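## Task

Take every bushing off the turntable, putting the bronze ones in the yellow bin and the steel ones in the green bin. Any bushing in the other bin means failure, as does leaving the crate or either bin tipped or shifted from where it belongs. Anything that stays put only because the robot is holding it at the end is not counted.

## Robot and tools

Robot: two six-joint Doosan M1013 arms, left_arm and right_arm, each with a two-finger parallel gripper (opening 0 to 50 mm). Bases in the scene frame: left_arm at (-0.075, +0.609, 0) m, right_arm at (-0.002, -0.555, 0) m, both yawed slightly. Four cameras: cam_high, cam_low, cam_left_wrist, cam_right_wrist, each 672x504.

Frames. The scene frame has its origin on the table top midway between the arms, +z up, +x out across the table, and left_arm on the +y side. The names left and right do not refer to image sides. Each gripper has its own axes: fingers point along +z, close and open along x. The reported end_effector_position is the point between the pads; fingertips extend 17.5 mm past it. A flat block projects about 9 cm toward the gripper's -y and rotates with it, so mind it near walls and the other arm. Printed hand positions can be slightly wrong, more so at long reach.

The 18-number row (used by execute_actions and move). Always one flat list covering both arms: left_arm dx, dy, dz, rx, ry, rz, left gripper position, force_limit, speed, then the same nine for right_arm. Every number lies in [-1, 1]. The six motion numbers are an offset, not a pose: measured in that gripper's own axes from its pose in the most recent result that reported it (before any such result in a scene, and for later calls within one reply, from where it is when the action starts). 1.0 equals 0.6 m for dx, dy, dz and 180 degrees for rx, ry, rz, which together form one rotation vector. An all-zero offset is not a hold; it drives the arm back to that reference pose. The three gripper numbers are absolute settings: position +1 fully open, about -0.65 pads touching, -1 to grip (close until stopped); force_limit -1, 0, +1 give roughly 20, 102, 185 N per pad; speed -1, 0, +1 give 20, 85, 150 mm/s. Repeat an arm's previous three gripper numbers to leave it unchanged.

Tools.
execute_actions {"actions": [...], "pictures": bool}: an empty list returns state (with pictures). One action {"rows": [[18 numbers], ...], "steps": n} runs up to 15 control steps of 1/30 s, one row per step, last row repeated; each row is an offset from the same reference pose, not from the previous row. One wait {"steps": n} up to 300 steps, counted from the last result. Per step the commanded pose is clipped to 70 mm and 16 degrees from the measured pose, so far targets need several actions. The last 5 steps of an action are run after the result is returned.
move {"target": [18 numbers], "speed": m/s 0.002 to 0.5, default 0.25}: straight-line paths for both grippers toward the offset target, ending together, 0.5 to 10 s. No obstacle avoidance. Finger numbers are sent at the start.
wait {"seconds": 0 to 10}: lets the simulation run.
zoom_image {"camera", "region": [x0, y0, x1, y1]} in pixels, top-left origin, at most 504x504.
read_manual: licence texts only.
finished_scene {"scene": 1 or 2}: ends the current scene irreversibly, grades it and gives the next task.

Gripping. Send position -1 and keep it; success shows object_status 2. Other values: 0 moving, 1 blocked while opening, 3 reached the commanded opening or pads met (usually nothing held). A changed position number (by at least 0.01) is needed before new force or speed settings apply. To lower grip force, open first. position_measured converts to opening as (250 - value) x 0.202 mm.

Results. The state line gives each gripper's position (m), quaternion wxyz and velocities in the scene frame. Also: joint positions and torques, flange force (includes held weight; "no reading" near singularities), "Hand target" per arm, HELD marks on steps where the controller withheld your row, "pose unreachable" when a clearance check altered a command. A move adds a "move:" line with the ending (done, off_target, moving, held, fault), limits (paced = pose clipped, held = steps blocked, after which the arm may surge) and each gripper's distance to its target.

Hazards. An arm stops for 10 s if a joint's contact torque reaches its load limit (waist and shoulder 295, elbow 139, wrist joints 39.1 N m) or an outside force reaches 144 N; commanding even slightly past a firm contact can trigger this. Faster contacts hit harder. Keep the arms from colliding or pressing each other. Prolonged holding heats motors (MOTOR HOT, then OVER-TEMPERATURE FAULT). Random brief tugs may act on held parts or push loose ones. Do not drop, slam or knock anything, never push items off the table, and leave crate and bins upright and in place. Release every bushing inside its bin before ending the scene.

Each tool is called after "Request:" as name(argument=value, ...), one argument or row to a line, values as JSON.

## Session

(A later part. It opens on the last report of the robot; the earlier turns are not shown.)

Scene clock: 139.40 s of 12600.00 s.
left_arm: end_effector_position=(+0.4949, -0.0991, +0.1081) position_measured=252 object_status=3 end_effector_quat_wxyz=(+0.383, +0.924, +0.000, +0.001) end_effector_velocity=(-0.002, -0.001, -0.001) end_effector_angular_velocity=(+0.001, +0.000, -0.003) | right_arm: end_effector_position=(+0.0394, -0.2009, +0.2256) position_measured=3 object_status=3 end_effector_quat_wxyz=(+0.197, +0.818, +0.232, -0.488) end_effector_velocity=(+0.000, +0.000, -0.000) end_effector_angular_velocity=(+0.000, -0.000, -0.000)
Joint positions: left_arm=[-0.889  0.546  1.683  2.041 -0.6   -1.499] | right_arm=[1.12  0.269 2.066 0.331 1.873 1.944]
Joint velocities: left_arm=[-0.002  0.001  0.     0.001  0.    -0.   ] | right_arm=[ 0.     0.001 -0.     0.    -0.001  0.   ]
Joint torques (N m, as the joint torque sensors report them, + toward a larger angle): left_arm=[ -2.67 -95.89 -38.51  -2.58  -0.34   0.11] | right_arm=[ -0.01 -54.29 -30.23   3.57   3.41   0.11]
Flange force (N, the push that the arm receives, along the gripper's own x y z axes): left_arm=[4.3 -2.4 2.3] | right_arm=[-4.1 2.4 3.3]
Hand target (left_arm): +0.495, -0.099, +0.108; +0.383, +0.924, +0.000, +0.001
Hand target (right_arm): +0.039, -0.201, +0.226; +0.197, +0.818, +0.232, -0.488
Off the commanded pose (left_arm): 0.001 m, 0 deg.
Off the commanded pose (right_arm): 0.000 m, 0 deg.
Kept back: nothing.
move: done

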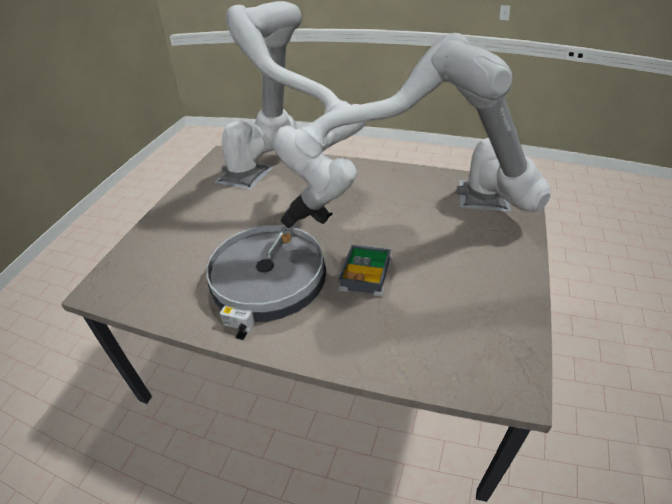

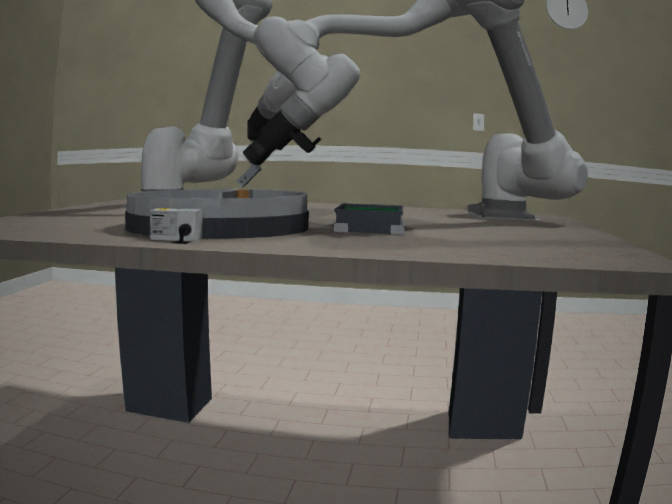

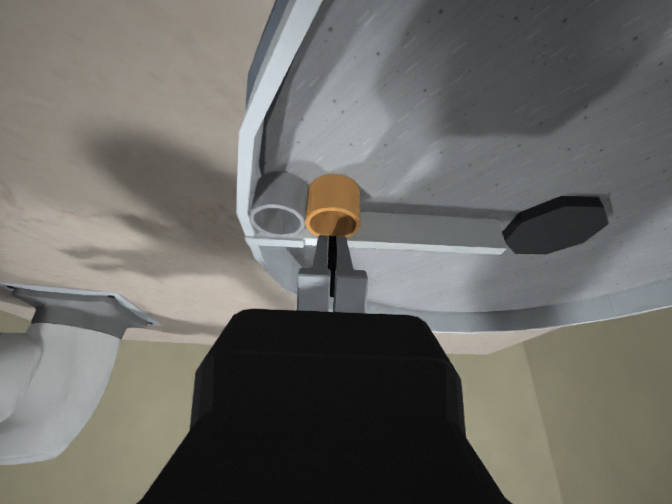

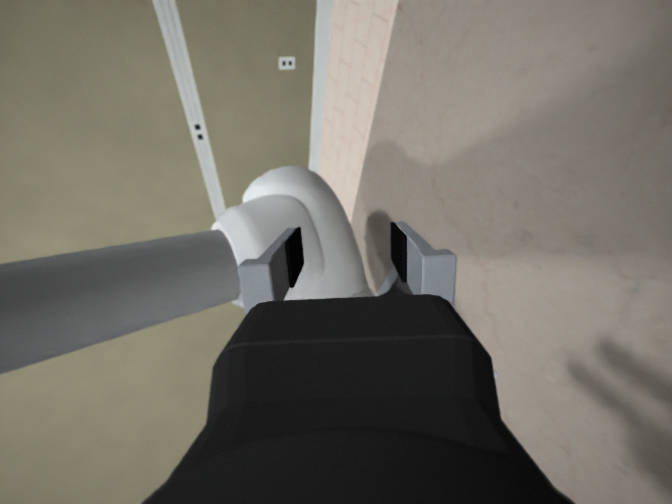

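Request:
move(
  target=[0, -0.01662, 0.01662, 0, 0, 0, -1, -0.5, 1, 0, 0, 0, 0, 0, 0, 1, 0, 0],
  speed=0.025,
)

Request:
move(
  target=[0.111, 0, 0, 0, 0, 0, -1, -0.5, 1, 0, 0, 0, 0, 0, 0, 1, 0, 0],
  speed=0.08,
)

Request:
execute_actions(
  actions=[
    {"rows": [[0, 0.00259, -0.00259, 0, 0, 0, -1, -0.5, 1, 0, 0, 0, 0, 0, 0, 1, 0, 0], [0, 0.00518, -0.00518, 0, 0, 0, -1, -0.5, 1, 0, 0, 0, 0, 0, 0, 1, 0, 0], [0, 0.00778, -0.00778, 0, 0, 0, -1, -0.5, 1, 0, 0, 0, 0, 0, 0, 1, 0, 0], [0, 0.01037, -0.01037, 0, 0, 0, -1, -0.5, 1, 0, 0, 0, 0, 0, 0, 1, 0, 0], [0, 0.01296, -0.01296, 0, 0, 0, -1, -0.5, 1, 0, 0, 0, 0, 0, 0, 1, 0, 0], [0, 0.01296, -0.01296, 0, 0, 0, -1, -0.5, 1, 0, 0, 0, 0, 0, 0, 1, 0, 0], [0, 0.01296, -0.01296, 0, 0, 0, -1, -0.5, 1, 0, 0, 0, 0, 0, 0, 1, 0, 0], [0, 0.01296, -0.01296, 0, 0, 0, -1, -0.5, 1, 0, 0, 0, 0, 0, 0, 1, 0, 0], [-0.00222, 0.011, -0.01493, 0, 0, 0, 1, 0, 1, 0, 0, 0, 0, 0, 0, 1, 0, 0], [-0.00444, 0.00903, -0.01689, 0, 0, 0, 1, 0, 1, 0, 0, 0, 0, 0, 0, 1, 0, 0], [-0.00667, 0.00707, -0.01886, 0, 0, 0, 1, 0, 1, 0, 0, 0, 0, 0, 0, 1, 0, 0]], "steps": 15},
  ],
)

Request:
execute_actions(
  actions=[
    {"rows": [[0, 0, 0, 0, 0, 0, 1, 0, 1, 0, 0, 0, 0, 0, 0, 1, 0, 0], [0, 0, 0, 0, 0, 0, 1, 0, 1, 0, 0, 0, 0, 0, 0, 1, 0, 0], [0, 0, 0, 0, 0, 0, 1, 0, 1, 0, 0, 0, 0, 0, 0, 1, 0, 0], [0, -0.00432, 0.00432, 0, 0, 0, 1, 0, 1, 0, 0, 0, 0, 0, 0, 1, 0, 0], [0, -0.00864, 0.00864, 0, 0, 0, 1, 0, 1, 0, 0, 0, 0, 0, 0, 1, 0, 0], [0, -0.01297, 0.01297, 0, 0, 0, 1, 0, 1, 0, 0, 0, 0, 0, 0, 1, 0, 0], [0, -0.01729, 0.01729, 0, 0, 0, 1, 0, 1, 0, 0, 0, 0, 0, 0, 1, 0, 0], [0, -0.02161, 0.02161, 0, 0, 0, 1, 0, 1, 0, 0, 0, 0, 0, 0, 1, 0, 0], [0, -0.02593, 0.02593, 0, 0, 0, 1, 0, 1, 0, 0, 0, 0, 0, 0, 1, 0, 0]], "steps": 15},
  ],
)

Request:
execute_actions(
  actions=[
    {"rows": [[0, 0, 0, 0, 0, 0, -1, 0, 0, 0, 0, 0, 0, 0, 0, 1, 0, 0]], "steps": 15},
  ],
  pictures=true,
)

Scene clock: 141.90 s of 12600.00 s.
left_arm: end_effector_position=(+0.4948, -0.0992, +0.0940) position_measured=252 object_status=3 end_effector_quat_wxyz=(+0.383, +0.924, +0.000, +0.001) end_effector_velocity=(+0.000, +0.000, +0.000) end_effector_angular_velocity=(-0.001, -0.001, -0.000) | right_arm: end_effector_position=(+0.0394, -0.2009, +0.2256) position_measured=3 object_status=3 end_effector_quat_wxyz=(+0.197, +0.818, +0.232, -0.488) end_effector_velocity=(+0.000, -0.000, -0.000) end_effector_angular_velocity=(+0.000, -0.001, +0.000)
Joint positions: left_arm=[-0.889  0.56   1.69   2.012 -0.591 -1.464] | right_arm=[1.12  0.269 2.066 0.331 1.873 1.944]
Joint velocities: left_arm=[ 0.    -0.     0.    -0.001  0.     0.003] | right_arm=[-0.    -0.     0.    -0.001 -0.001 -0.   ]
Joint torques (N m, as the joint torque sensors report them, + toward a larger angle): left_arm=[ -2.68 -95.94 -38.06  -2.05  -0.41  -0.05] | right_arm=[ -1.44 -52.71 -30.22   3.68   3.26   0.08]
Flange force (N, the push that the arm receives, along the gripper's own x y z axes): left_arm=[3.0 -3.2 0.7] | right_arm=[-8.6 1.7 4.9]
Hand target (left_arm): +0.495, -0.099, +0.094; +0.383, +0.924, +0.000, +0.001
Hand target (right_arm): +0.039, -0.201, +0.226; +0.197, +0.818, +0.232, -0.488
Off the commanded pose (left_arm): 0.000 m, 0 deg.
Off the commanded pose (right_arm): 0.000 m, 0 deg.
Kept back: nothing.
move: done

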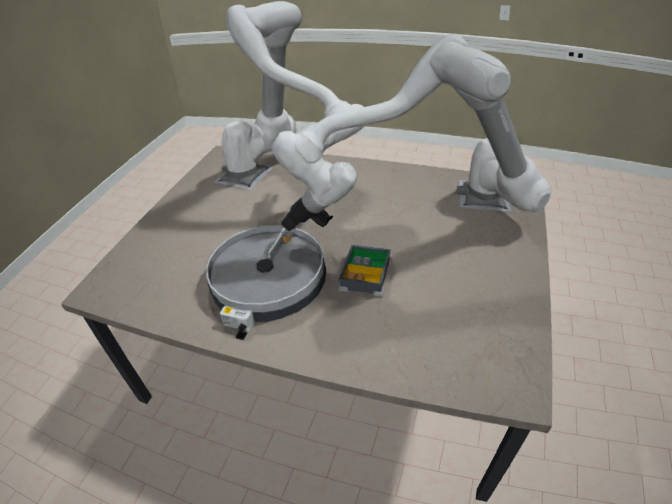

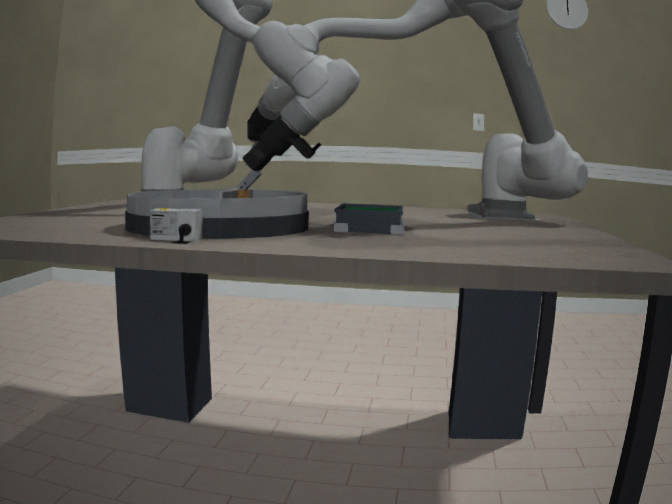

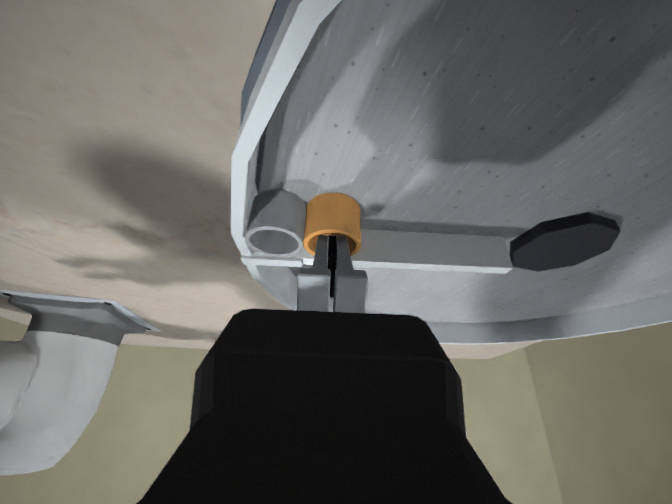

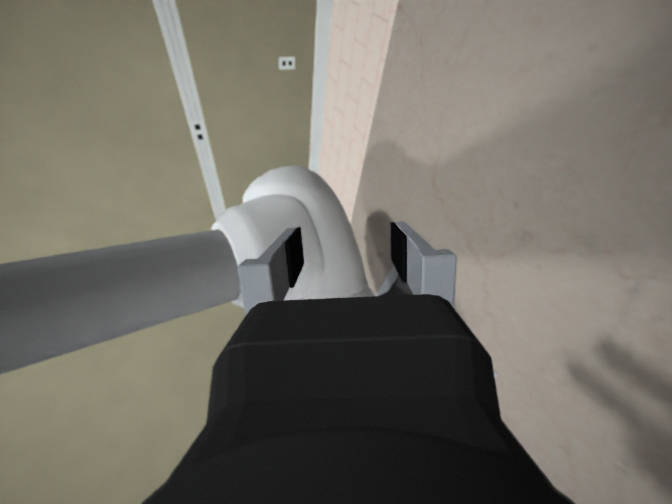

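Scene clock: 143.03 s of 12600.00 s.
left_arm: end_effector_position=(+0.5614, -0.0992, +0.0941) position_measured=252 object_status=3 end_effector_quat_wxyz=(+0.383, +0.924, +0.000, +0.001) end_effector_velocity=(+0.001, -0.000, +0.001) end_effector_angular_velocity=(-0.001, -0.001, -0.000) | right_arm: end_effector_position=(+0.0394, -0.2009, +0.2256) position_measured=3 object_status=3 end_effector_quat_wxyz=(+0.197, +0.818, +0.232, -0.488) end_effector_velocity=(-0.000, +0.000, +0.000) end_effector_angular_velocity=(+0.001, +0.000, -0.001)
Joint positions: left_arm=[-0.831  0.625  1.574  2.081 -0.654 -1.506] | right_arm=[1.12  0.269 2.066 0.331 1.873 1.944]
Joint velocities: left_arm=[ 0.    -0.    -0.001  0.001 -0.     0.   ] | right_arm=[ 0.    -0.001 -0.     0.001 -0.     0.   ]
Joint torques (N m, as the joint torque sensors report them, + toward a larger angle): left_arm=[  -3.63 -102.02  -40.26   -3.06   -0.39    0.25] | right_arm=[  0.24 -53.67 -30.76   3.53   3.42  -0.06]
Flange force (N, the push that the arm receives, along the gripper's own x y z axes): left_arm=[1.5 -3.5 -1.8] | right_arm=[-6.6 3.7 4.7]
Hand target (left_arm): +0.561, -0.099, +0.094; +0.383, +0.924, +0.000, +0.001
Hand target (right_arm): +0.039, -0.201, +0.226; +0.197, +0.818, +0.232, -0.488
Off the commanded pose (left_arm): 0.000 m, 0 deg.
Off the commanded pose (right_arm): 0.000 m, 0 deg.
Kept back: nothing.
move: done

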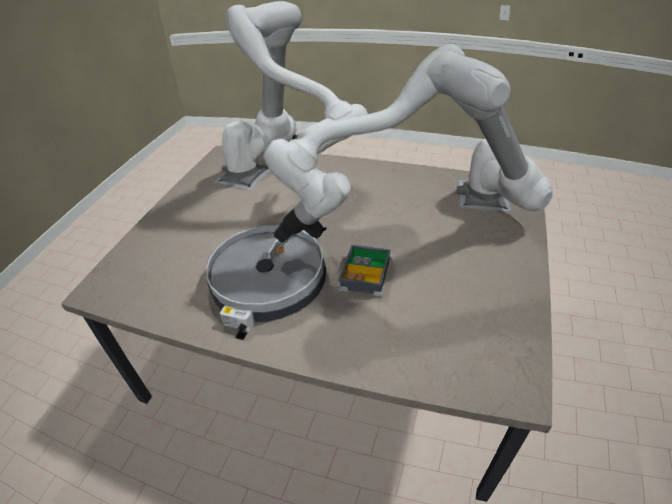

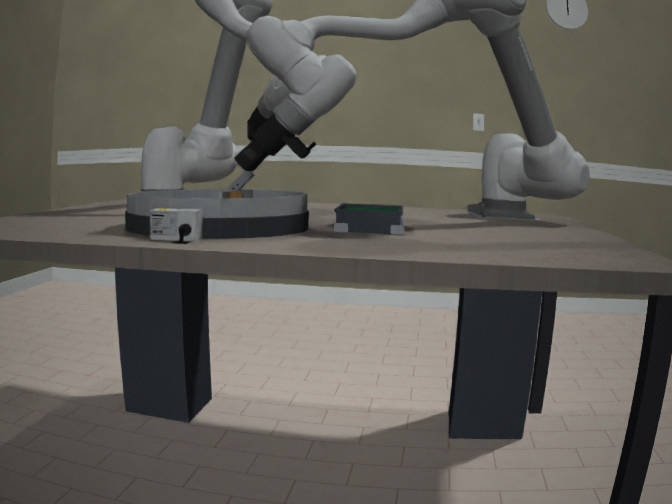

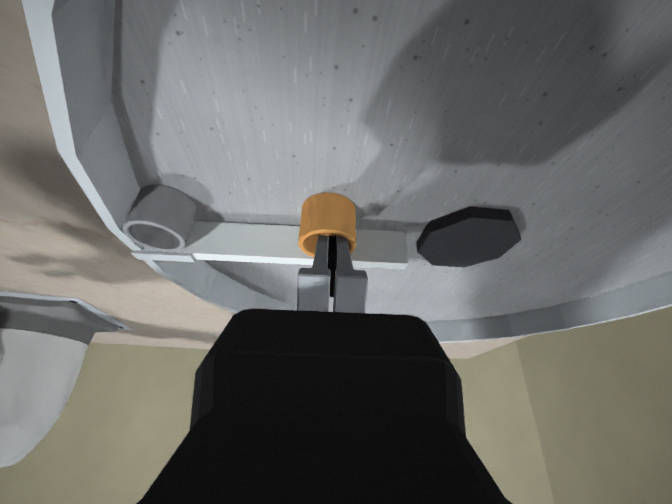

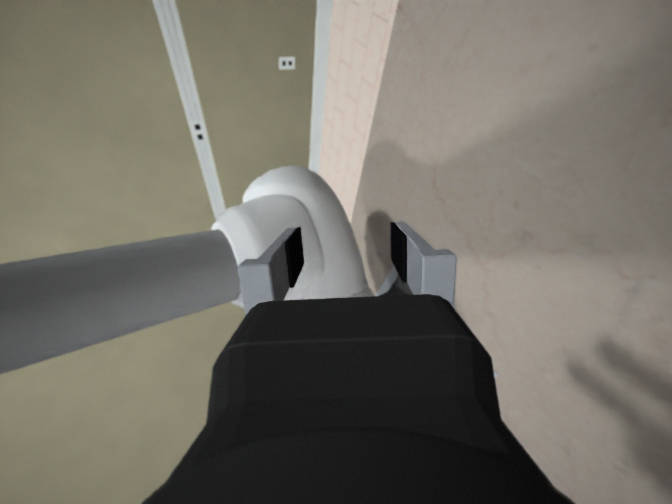

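Scene clock: 143.37 s of 12600.00 s.
left_arm: end_effector_position=(+0.5610, -0.0986, +0.1052) position_measured=216 object_status=0 end_effector_quat_wxyz=(+0.383, +0.924, -0.000, +0.001) end_effector_velocity=(-0.023, +0.027, +0.005) end_effector_angular_velocity=(+0.002, -0.003, -0.014) | right_arm: end_effector_position=(+0.0394, -0.2009, +0.2256) position_measured=3 object_status=3 end_effector_quat_wxyz=(+0.197, +0.818, +0.232, -0.488) end_effector_velocity=(-0.000, +0.000, -0.000) end_effector_angular_velocity=(-0.001, +0.001, -0.001)
Joint positions: left_arm=[-0.831  0.614  1.57   2.098 -0.662 -1.528] | right_arm=[1.12  0.269 2.066 0.331 1.873 1.944]
Joint velocities: left_arm=[ 0.007 -0.049  0.074 -0.023 -0.     0.049] | right_arm=[-0.     0.001 -0.     0.001  0.     0.   ]
Joint torques (N m, as the joint torque sensors report them, + toward a larger angle): left_arm=[  -0.47 -107.29  -38.39   -3.14   -0.67    0.08] | right_arm=[ -0.42 -53.61 -30.51   3.55   3.24  -0.2 ]
Flange force (N, the push that the arm receives, along the gripper's own x y z axes): left_arm=[1.2 -2.9 -2.0] | right_arm=[-6.5 2.3 4.3]
Steps of this call (steps 1 to 10: the first 10 steps of this action). Readings (end_effector_position | what the end effector reports):
1: left_arm (+0.5614, -0.0992, +0.0941) | right_arm (+0.0394, -0.2009, +0.2256) | left_arm position_measured=252 object_status=3 | right_arm position_measured=3 object_status=3
2: left_arm (+0.5614, -0.0991, +0.0946) | right_arm (+0.0394, -0.2009, +0.2256) | left_arm position_measured=252 object_status=3 | right_arm position_measured=3 object_status=3
4: left_arm (+0.5614, -0.0992, +0.0983) | right_arm (+0.0394, -0.2009, +0.2256) | left_arm position_measured=252 object_status=3 | right_arm position_measured=3 object_status=3
8: left_arm (+0.5615, -0.0992, +0.1047) | right_arm (+0.0394, -0.2009, +0.2256) | left_arm position_measured=252 object_status=3 | right_arm position_measured=3 object_status=3
10: the state above

Scene clock: 143.87 s of 12600.00 s.
left_arm: end_effector_position=(+0.5576, -0.0942, +0.0876) position_measured=3 object_status=0 end_effector_quat_wxyz=(+0.382, +0.924, +0.000, +0.001) end_effector_velocity=(+0.001, +0.001, -0.097) end_effector_angular_velocity=(+0.002, +0.002, +0.002) | right_arm: end_effector_position=(+0.0394, -0.2009, +0.2256) position_measured=3 object_status=3 end_effector_quat_wxyz=(+0.197, +0.818, +0.232, -0.488) end_effector_velocity=(-0.000, +0.000, +0.000) end_effector_angular_velocity=(+0.001, -0.000, -0.000)
Joint positions: left_arm=[-0.83   0.623  1.592  2.064 -0.648 -1.484] | right_arm=[1.12  0.269 2.066 0.331 1.873 1.944]
Joint velocities: left_arm=[ 0.001  0.094  0.046 -0.159  0.066  0.2  ] | right_arm=[ 0.    -0.001  0.     0.    -0.     0.   ]
Joint torques (N m, as the joint torque sensors report them, + toward a larger angle): left_arm=[  -3.08 -100.47  -39.31   -2.22   -0.59    0.11] | right_arm=[ -0.9  -53.32 -30.53   3.7    3.44  -0.03]
Flange force (N, the push that the arm receives, along the gripper's own x y z axes): left_arm=[0.1 -3.0 -2.9] | right_arm=[-7.5 2.2 5.1]
Off your previous action's commanded pose (left_arm): 0.000 m, 0 deg at its last step (step 5 of this call).
Off your previous action's commanded pose (right_arm): 0.000 m, 0 deg at its last step (step 5 of this call).
Steps of this call (steps 1 to 5: the last 5 steps of your previous action; steps 6 to 15: the first 10 steps of this action, its rows measured from where the robot was after step 5). Readings (end_effector_position | what the end effector reports):
5: left_arm (+0.5576, -0.0944, +0.1051) | right_arm (+0.0394, -0.2009, +0.2256) | left_arm position_measured=93 object_status=0 | right_arm position_measured=3 object_status=3
6: left_arm (+0.5575, -0.0943, +0.1051) | right_arm (+0.0394, -0.2009, +0.2256) | left_arm position_measured=68 object_status=0 | right_arm position_measured=3 object_status=3
7: left_arm (+0.5575, -0.0943, +0.1051) | right_arm (+0.0394, -0.2009, +0.2256) | left_arm position_measured=43 object_status=0 | right_arm position_measured=3 object_status=3
9: left_arm (+0.5575, -0.0943, +0.1051) | right_arm (+0.0394, -0.2009, +0.2256) | left_arm position_measured=4 object_status=0 | right_arm position_measured=3 object_status=3
13: left_arm (+0.5576, -0.0943, +0.0947) | right_arm (+0.0394, -0.2009, +0.2256) | left_arm position_measured=3 object_status=0 | right_arm position_measured=3 object_status=3
15: the state above

Scene clock: 144.37 s of 12600.00 s.
left_arm: end_effector_position=(+0.5576, -0.0944, +0.0833) position_measured=101 object_status=0 end_effector_quat_wxyz=(+0.383, +0.924, -0.000, +0.001) end_effector_velocity=(+0.000, -0.000, +0.001) end_effector_angular_velocity=(-0.001, -0.000, +0.000) | right_arm: end_effector_position=(+0.0394, -0.2009, +0.2256) position_measured=3 object_status=3 end_effector_quat_wxyz=(+0.197, +0.818, +0.232, -0.488) end_effector_velocity=(-0.000, +0.001, -0.000) end_effector_angular_velocity=(+0.002, +0.001, -0.002)
Joint positions: left_arm=[-0.83   0.628  1.594  2.056 -0.645 -1.474] | right_arm=[1.12  0.269 2.066 0.331 1.873 1.944]
Joint velocities: left_arm=[-0.    -0.001 -0.     0.    -0.    -0.001] | right_arm=[ 0.    -0.    -0.     0.002 -0.001  0.   ]
Joint torques (N m, as the joint torque sensors report them, + toward a larger angle): left_arm=[  -2.44 -101.77  -38.99   -3.01   -0.32    0.19] | right_arm=[ -1.61 -53.17 -30.46   3.62   3.37   0.05]
Flange force (N, the push that the arm receives, along the gripper's own x y z axes): left_arm=[2.2 -1.4 -1.2] | right_arm=[-8.0 1.1 5.4]
Off your previous action's commanded pose (left_arm): 0.000 m, 0 deg at its last step (step 5 of this call).
Off your previous action's commanded pose (right_arm): 0.000 m, 0 deg at its last step (step 5 of this call).
Steps of this call (steps 1 to 5: the last 5 steps of your previous action; steps 6 to 15: the first 10 steps of this action, its rows measured from where the robot was after step 5). Readings (end_effector_position | what the end effector reports):
5: left_arm (+0.5576, -0.0944, +0.0833) | right_arm (+0.0394, -0.2009, +0.2256) | left_arm position_measured=3 object_status=3 | right_arm position_measured=3 object_status=3
6: left_arm (+0.5576, -0.0944, +0.0833) | right_arm (+0.0394, -0.2009, +0.2256) | left_arm position_measured=10 object_status=0 | right_arm position_measured=3 object_status=3
7: left_arm (+0.5576, -0.0944, +0.0833) | right_arm (+0.0394, -0.2009, +0.2256) | left_arm position_measured=24 object_status=0 | right_arm position_measured=3 object_status=3
9: left_arm (+0.5576, -0.0944, +0.0833) | right_arm (+0.0394, -0.2009, +0.2256) | left_arm position_measured=52 object_status=0 | right_arm position_measured=3 object_status=3
13: left_arm (+0.5576, -0.0944, +0.0833) | right_arm (+0.0394, -0.2009, +0.2256) | left_arm position_measured=101 object_status=0 | right_arm position_measured=3 object_status=3
15: the state above

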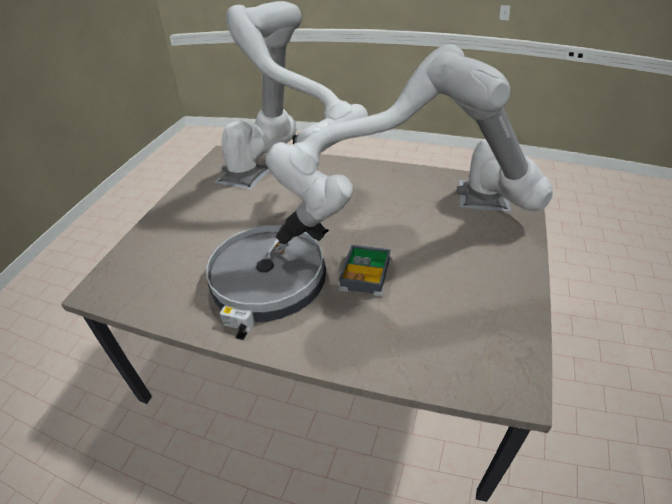

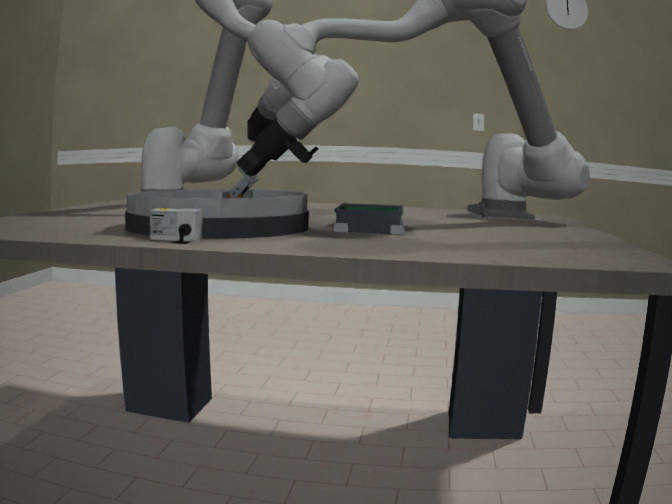

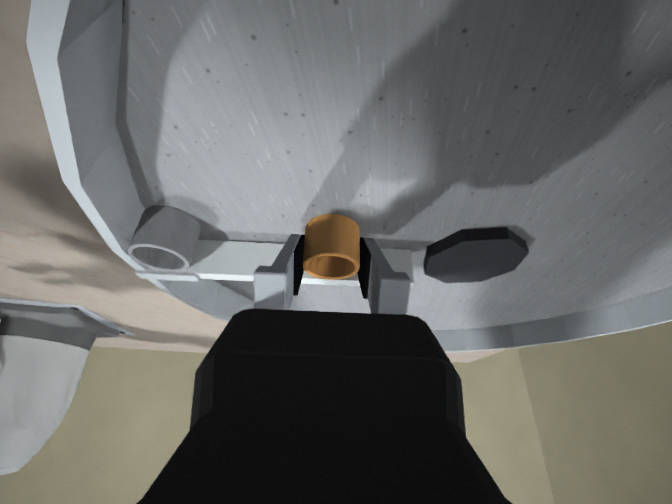

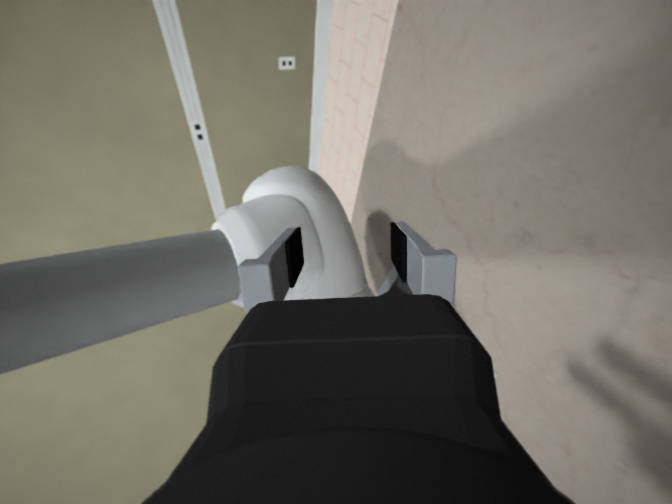

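Request:
move(
  target=[0.04583, -0.16263, -0.29463, 0, 0, 0, -1, 0, 0, 0, 0, 0, 0, 0, 0, 1, 0, 0],
  speed=0.3,
)

Request:
move(
  target=[0.01233, -0.24714, -0.11679, 0, 0, 0, -1, 0, 0, 0, 0, 0, 0, 0, 0, 1, 0, 0],
  speed=0.25,
)

Request:
zoom_image(
  camera="cam_low",
  region=[320, 150, 440, 240],
)

Scene clock: 145.90 s of 12600.00 s.
left_arm: end_effector_position=(+0.5851, +0.0997, +0.1391) position_measured=101 object_status=2 end_effector_quat_wxyz=(+0.383, +0.924, -0.000, +0.001) end_effector_velocity=(+0.000, -0.000, +0.000) end_effector_angular_velocity=(-0.000, -0.001, -0.001) | right_arm: end_effector_position=(+0.0394, -0.2009, +0.2256) position_measured=3 object_status=3 end_effector_quat_wxyz=(+0.197, +0.818, +0.232, -0.488) end_effector_velocity=(+0.000, -0.000, -0.000) end_effector_angular_velocity=(+0.000, -0.001, +0.001)
Joint positions: left_arm=[-0.602  0.469  1.741  2.105 -0.809 -1.354] | right_arm=[1.12  0.269 2.066 0.331 1.873 1.944]
Joint velocities: left_arm=[-0.    -0.    -0.    -0.    -0.     0.001] | right_arm=[ 0.    -0.     0.    -0.001 -0.    -0.   ]
Joint torques (N m, as the joint torque sensors report them, + toward a larger angle): left_arm=[ -3.87 -88.02 -39.3   -3.49  -0.65   0.22] | right_arm=[ -2.09 -53.74 -30.52   3.48   3.35  -0.08]
Flange force (N, the push that the arm receives, along the gripper's own x y z axes): left_arm=[2.8 -3.9 -1.1] | right_arm=[-6.9 -0.5 5.4]
Hand target (left_arm): +0.585, +0.100, +0.139; +0.383, +0.924, -0.000, +0.001
Hand target (right_arm): +0.039, -0.201, +0.226; +0.197, +0.818, +0.232, -0.488
Off your previous action's commanded pose (left_arm): 0.000 m, 0 deg at its last step (step 5 of this call).
Off your previous action's commanded pose (right_arm): 0.000 m, 0 deg at its last step (step 5 of this call).
Off the commanded pose (left_arm): 0.000 m, 0 deg.
Off the commanded pose (right_arm): 0.000 m, 0 deg.
Kept back: nothing.
move: done

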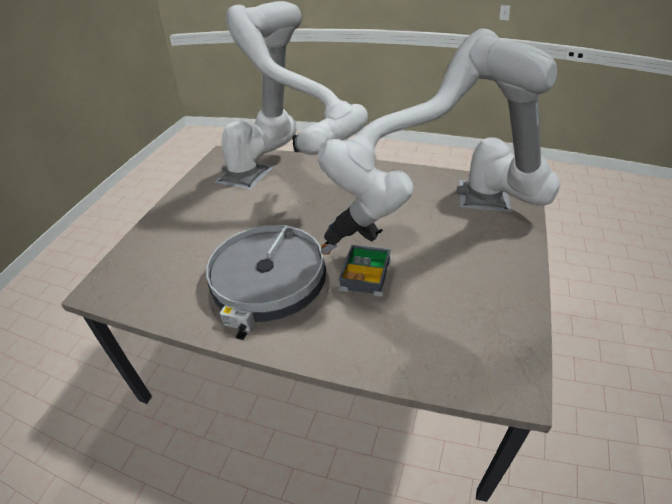

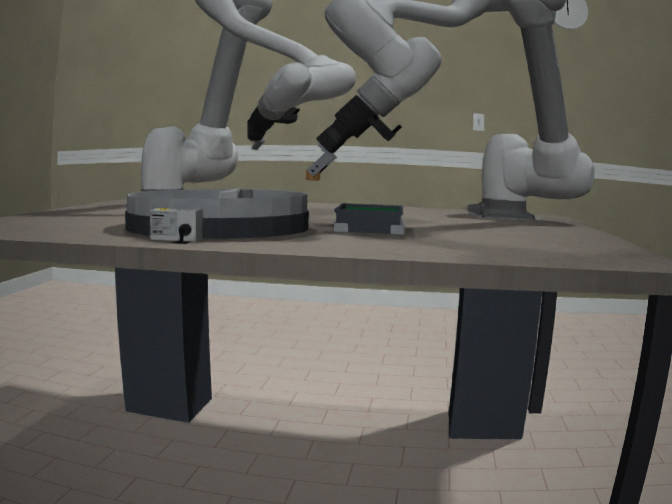

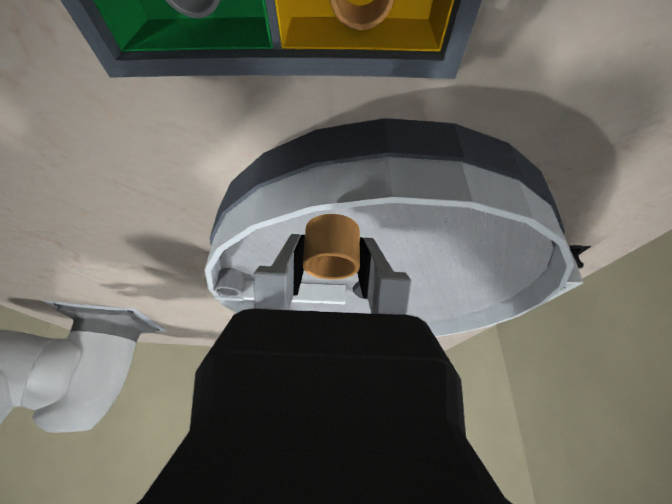

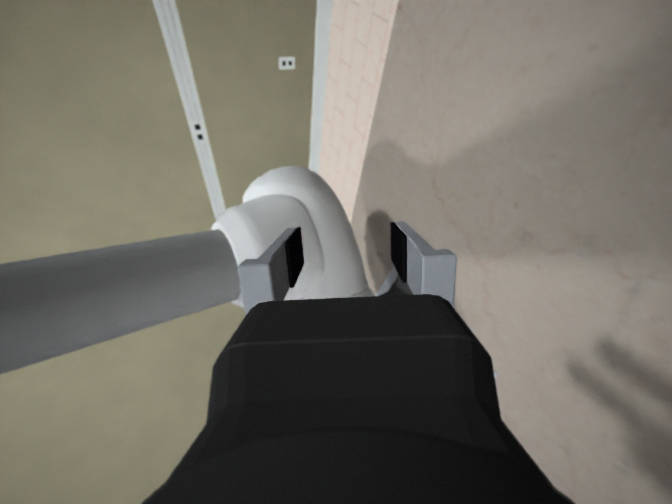

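Scene clock: 146.97 s of 12600.00 s.
left_arm: end_effector_position=(+0.5925, +0.2541, +0.0837) position_measured=101 object_status=2 end_effector_quat_wxyz=(+0.382, +0.924, -0.000, +0.001) end_effector_velocity=(+0.000, +0.002, -0.001) end_effector_angular_velocity=(+0.000, +0.002, +0.002) | right_arm: end_effector_position=(+0.0394, -0.2009, +0.2256) position_measured=3 object_status=3 end_effector_quat_wxyz=(+0.197, +0.818, +0.232, -0.488) end_effector_velocity=(+0.000, -0.000, +0.000) end_effector_angular_velocity=(-0.001, +0.001, -0.000)
Joint positions: left_arm=[-0.395  0.472  1.866  2.072 -0.884 -1.103] | right_arm=[1.12  0.269 2.066 0.331 1.873 1.944]
Joint velocities: left_arm=[ 0.002  0.001  0.001 -0.    -0.    -0.   ] | right_arm=[-0.     0.     0.     0.     0.001 -0.   ]
Joint torques (N m, as the joint torque sensors report them, + toward a larger angle): left_arm=[ -3.65 -82.9  -35.6   -2.96  -1.13   0.25] | right_arm=[ -1.56 -54.27 -30.15   3.65   3.53   0.11]
Flange force (N, the push that the arm receives, along the gripper's own x y z axes): left_arm=[0.2 -4.1 -3.2] | right_arm=[-5.2 0.1 4.3]
Hand target (left_arm): +0.593, +0.254, +0.084; +0.382, +0.924, -0.000, +0.001
Hand target (right_arm): +0.039, -0.201, +0.226; +0.197, +0.818, +0.232, -0.488
Off the commanded pose (left_arm): 0.000 m, 0 deg.
Off the commanded pose (right_arm): 0.000 m, 0 deg.
Kept back: nothing.
move: done

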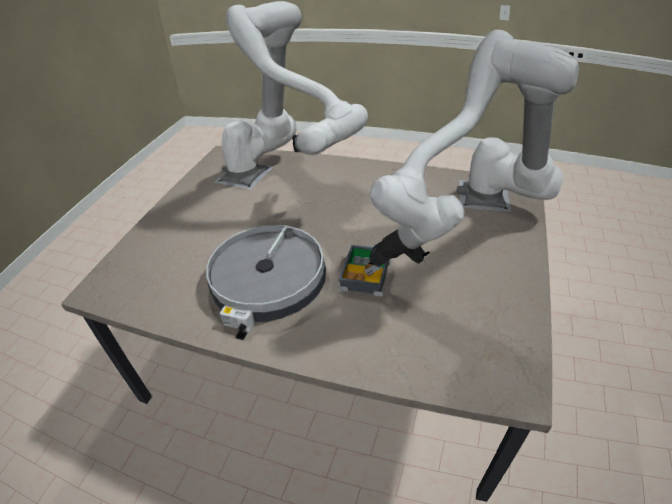

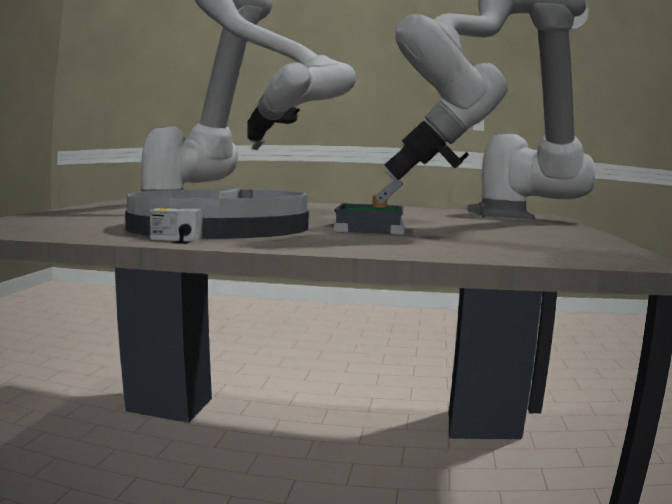

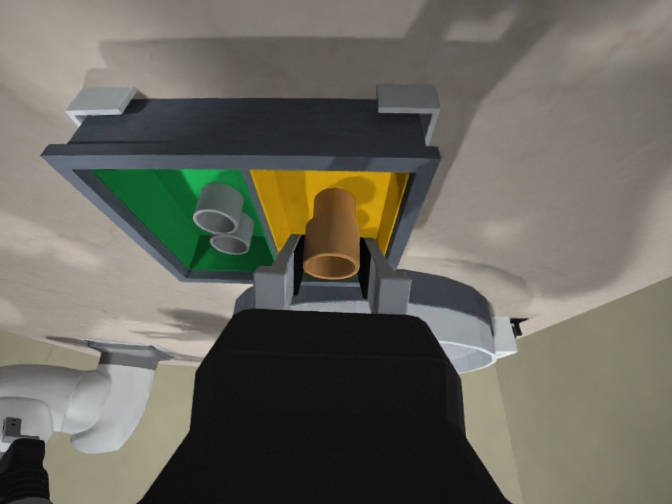

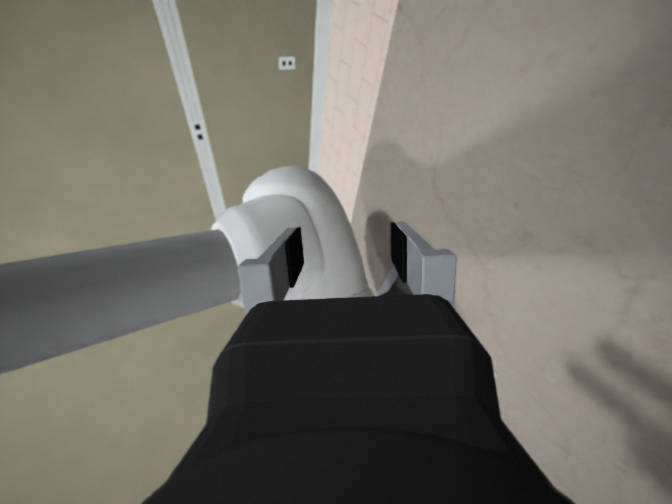

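Region (320, 150, 440, 240) of cam_low's 672x504 image, scaled by 4.200, with more detail than that image has; it fills the top 378 rows of this view, and the rest is white.

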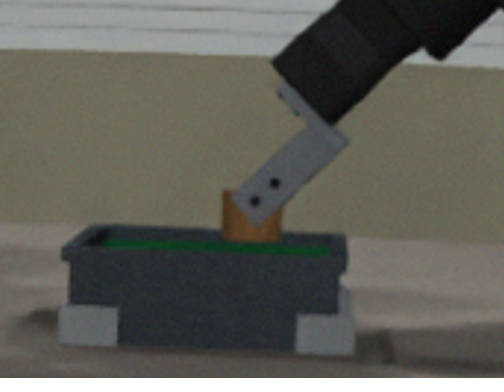

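Request:
move(
  target=[-0.001, -0.04443, 0.04443, 0, 0, 0, -1, 0, 0, 0, 0, 0, 0, 0, 0, 1, 0, 0],
  speed=0.07,
)

Request:
zoom_image(
  camera="cam_low",
  region=[320, 150, 440, 240],
)

Request:
zoom_image(
  camera="cam_high",
  region=[320, 220, 440, 310],
)

Scene clock: 149.03 s of 12600.00 s.
left_arm: end_effector_position=(+0.5920, +0.2541, +0.0461) position_measured=101 object_status=2 end_effector_quat_wxyz=(+0.382, +0.924, -0.000, +0.001) end_effector_velocity=(-0.001, -0.001, +0.000) end_effector_angular_velocity=(-0.000, -0.001, -0.002) | right_arm: end_effector_position=(+0.0394, -0.2009, +0.2256) position_measured=3 object_status=3 end_effector_quat_wxyz=(+0.197, +0.818, +0.232, -0.488) end_effector_velocity=(+0.000, -0.000, -0.000) end_effector_angular_velocity=(-0.000, -0.001, +0.001)
Joint positions: left_arm=[-0.395  0.517  1.883  2.025 -0.855 -1.03 ] | right_arm=[1.12  0.269 2.066 0.331 1.873 1.944]
Joint velocities: left_arm=[-0.002 -0.001  0.001 -0.001  0.     0.001] | right_arm=[ 0.     0.     0.    -0.001 -0.001  0.   ]
Joint torques (N m, as the joint torque sensors report them, + toward a larger angle): left_arm=[ -2.21 -86.89 -33.61  -2.78  -1.33   0.22] | right_arm=[ -1.11 -52.49 -30.82   3.68   3.42   0.13]
Flange force (N, the push that the arm receives, along the gripper's own x y z axes): left_arm=[1.1 -2.7 -0.6] | right_arm=[-8.9 2.8 6.3]
Hand target (left_arm): +0.592, +0.254, +0.046; +0.382, +0.924, -0.000, +0.001
Hand target (right_arm): +0.039, -0.201, +0.226; +0.197, +0.818, +0.232, -0.488
Off the commanded pose (left_arm): 0.000 m, 0 deg.
Off the commanded pose (right_arm): 0.000 m, 0 deg.
Kept back: nothing.
move: done

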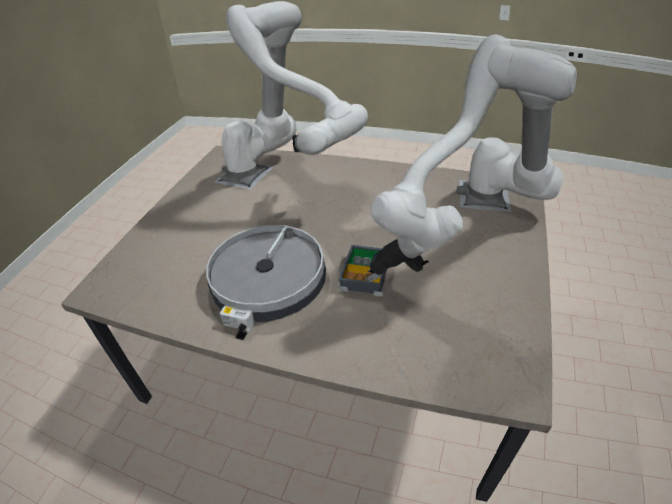

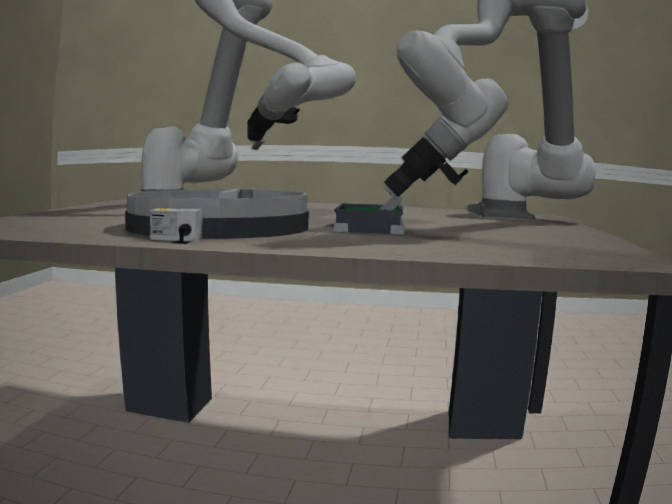

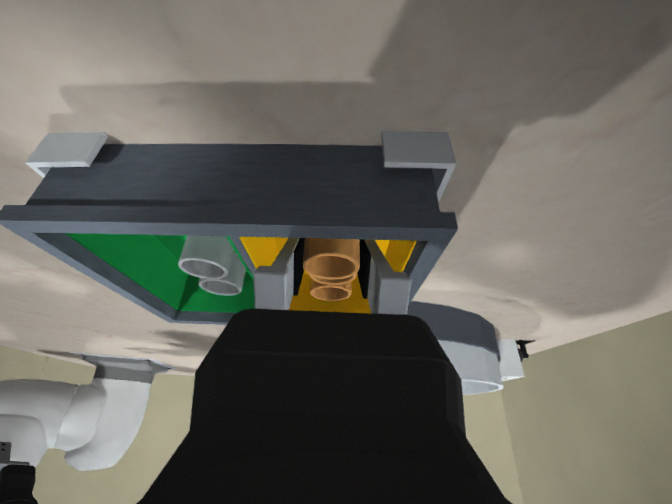

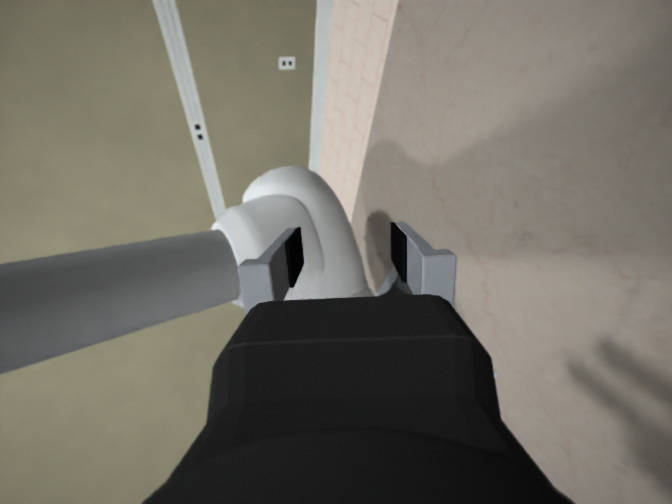

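Region (320, 150, 440, 240) of cam_low's 672x504 image, scaled by 4.200, with more detail than that image has; it fills the top 378 rows of this view, and the rest is white.

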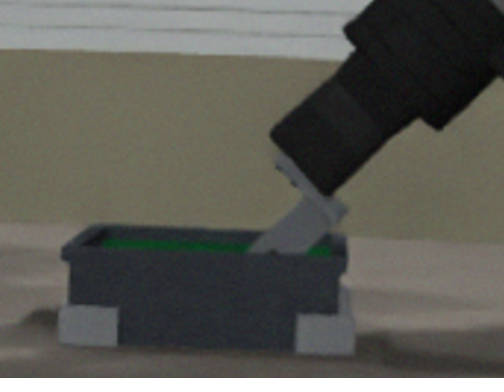

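Region (320, 220, 440, 310) of cam_high's 672x504 image, scaled by 4.200, with more detail than that image has; it fills the top 378 rows of this view, and the rest is white.

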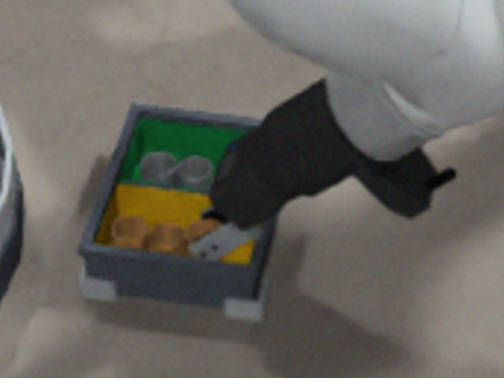

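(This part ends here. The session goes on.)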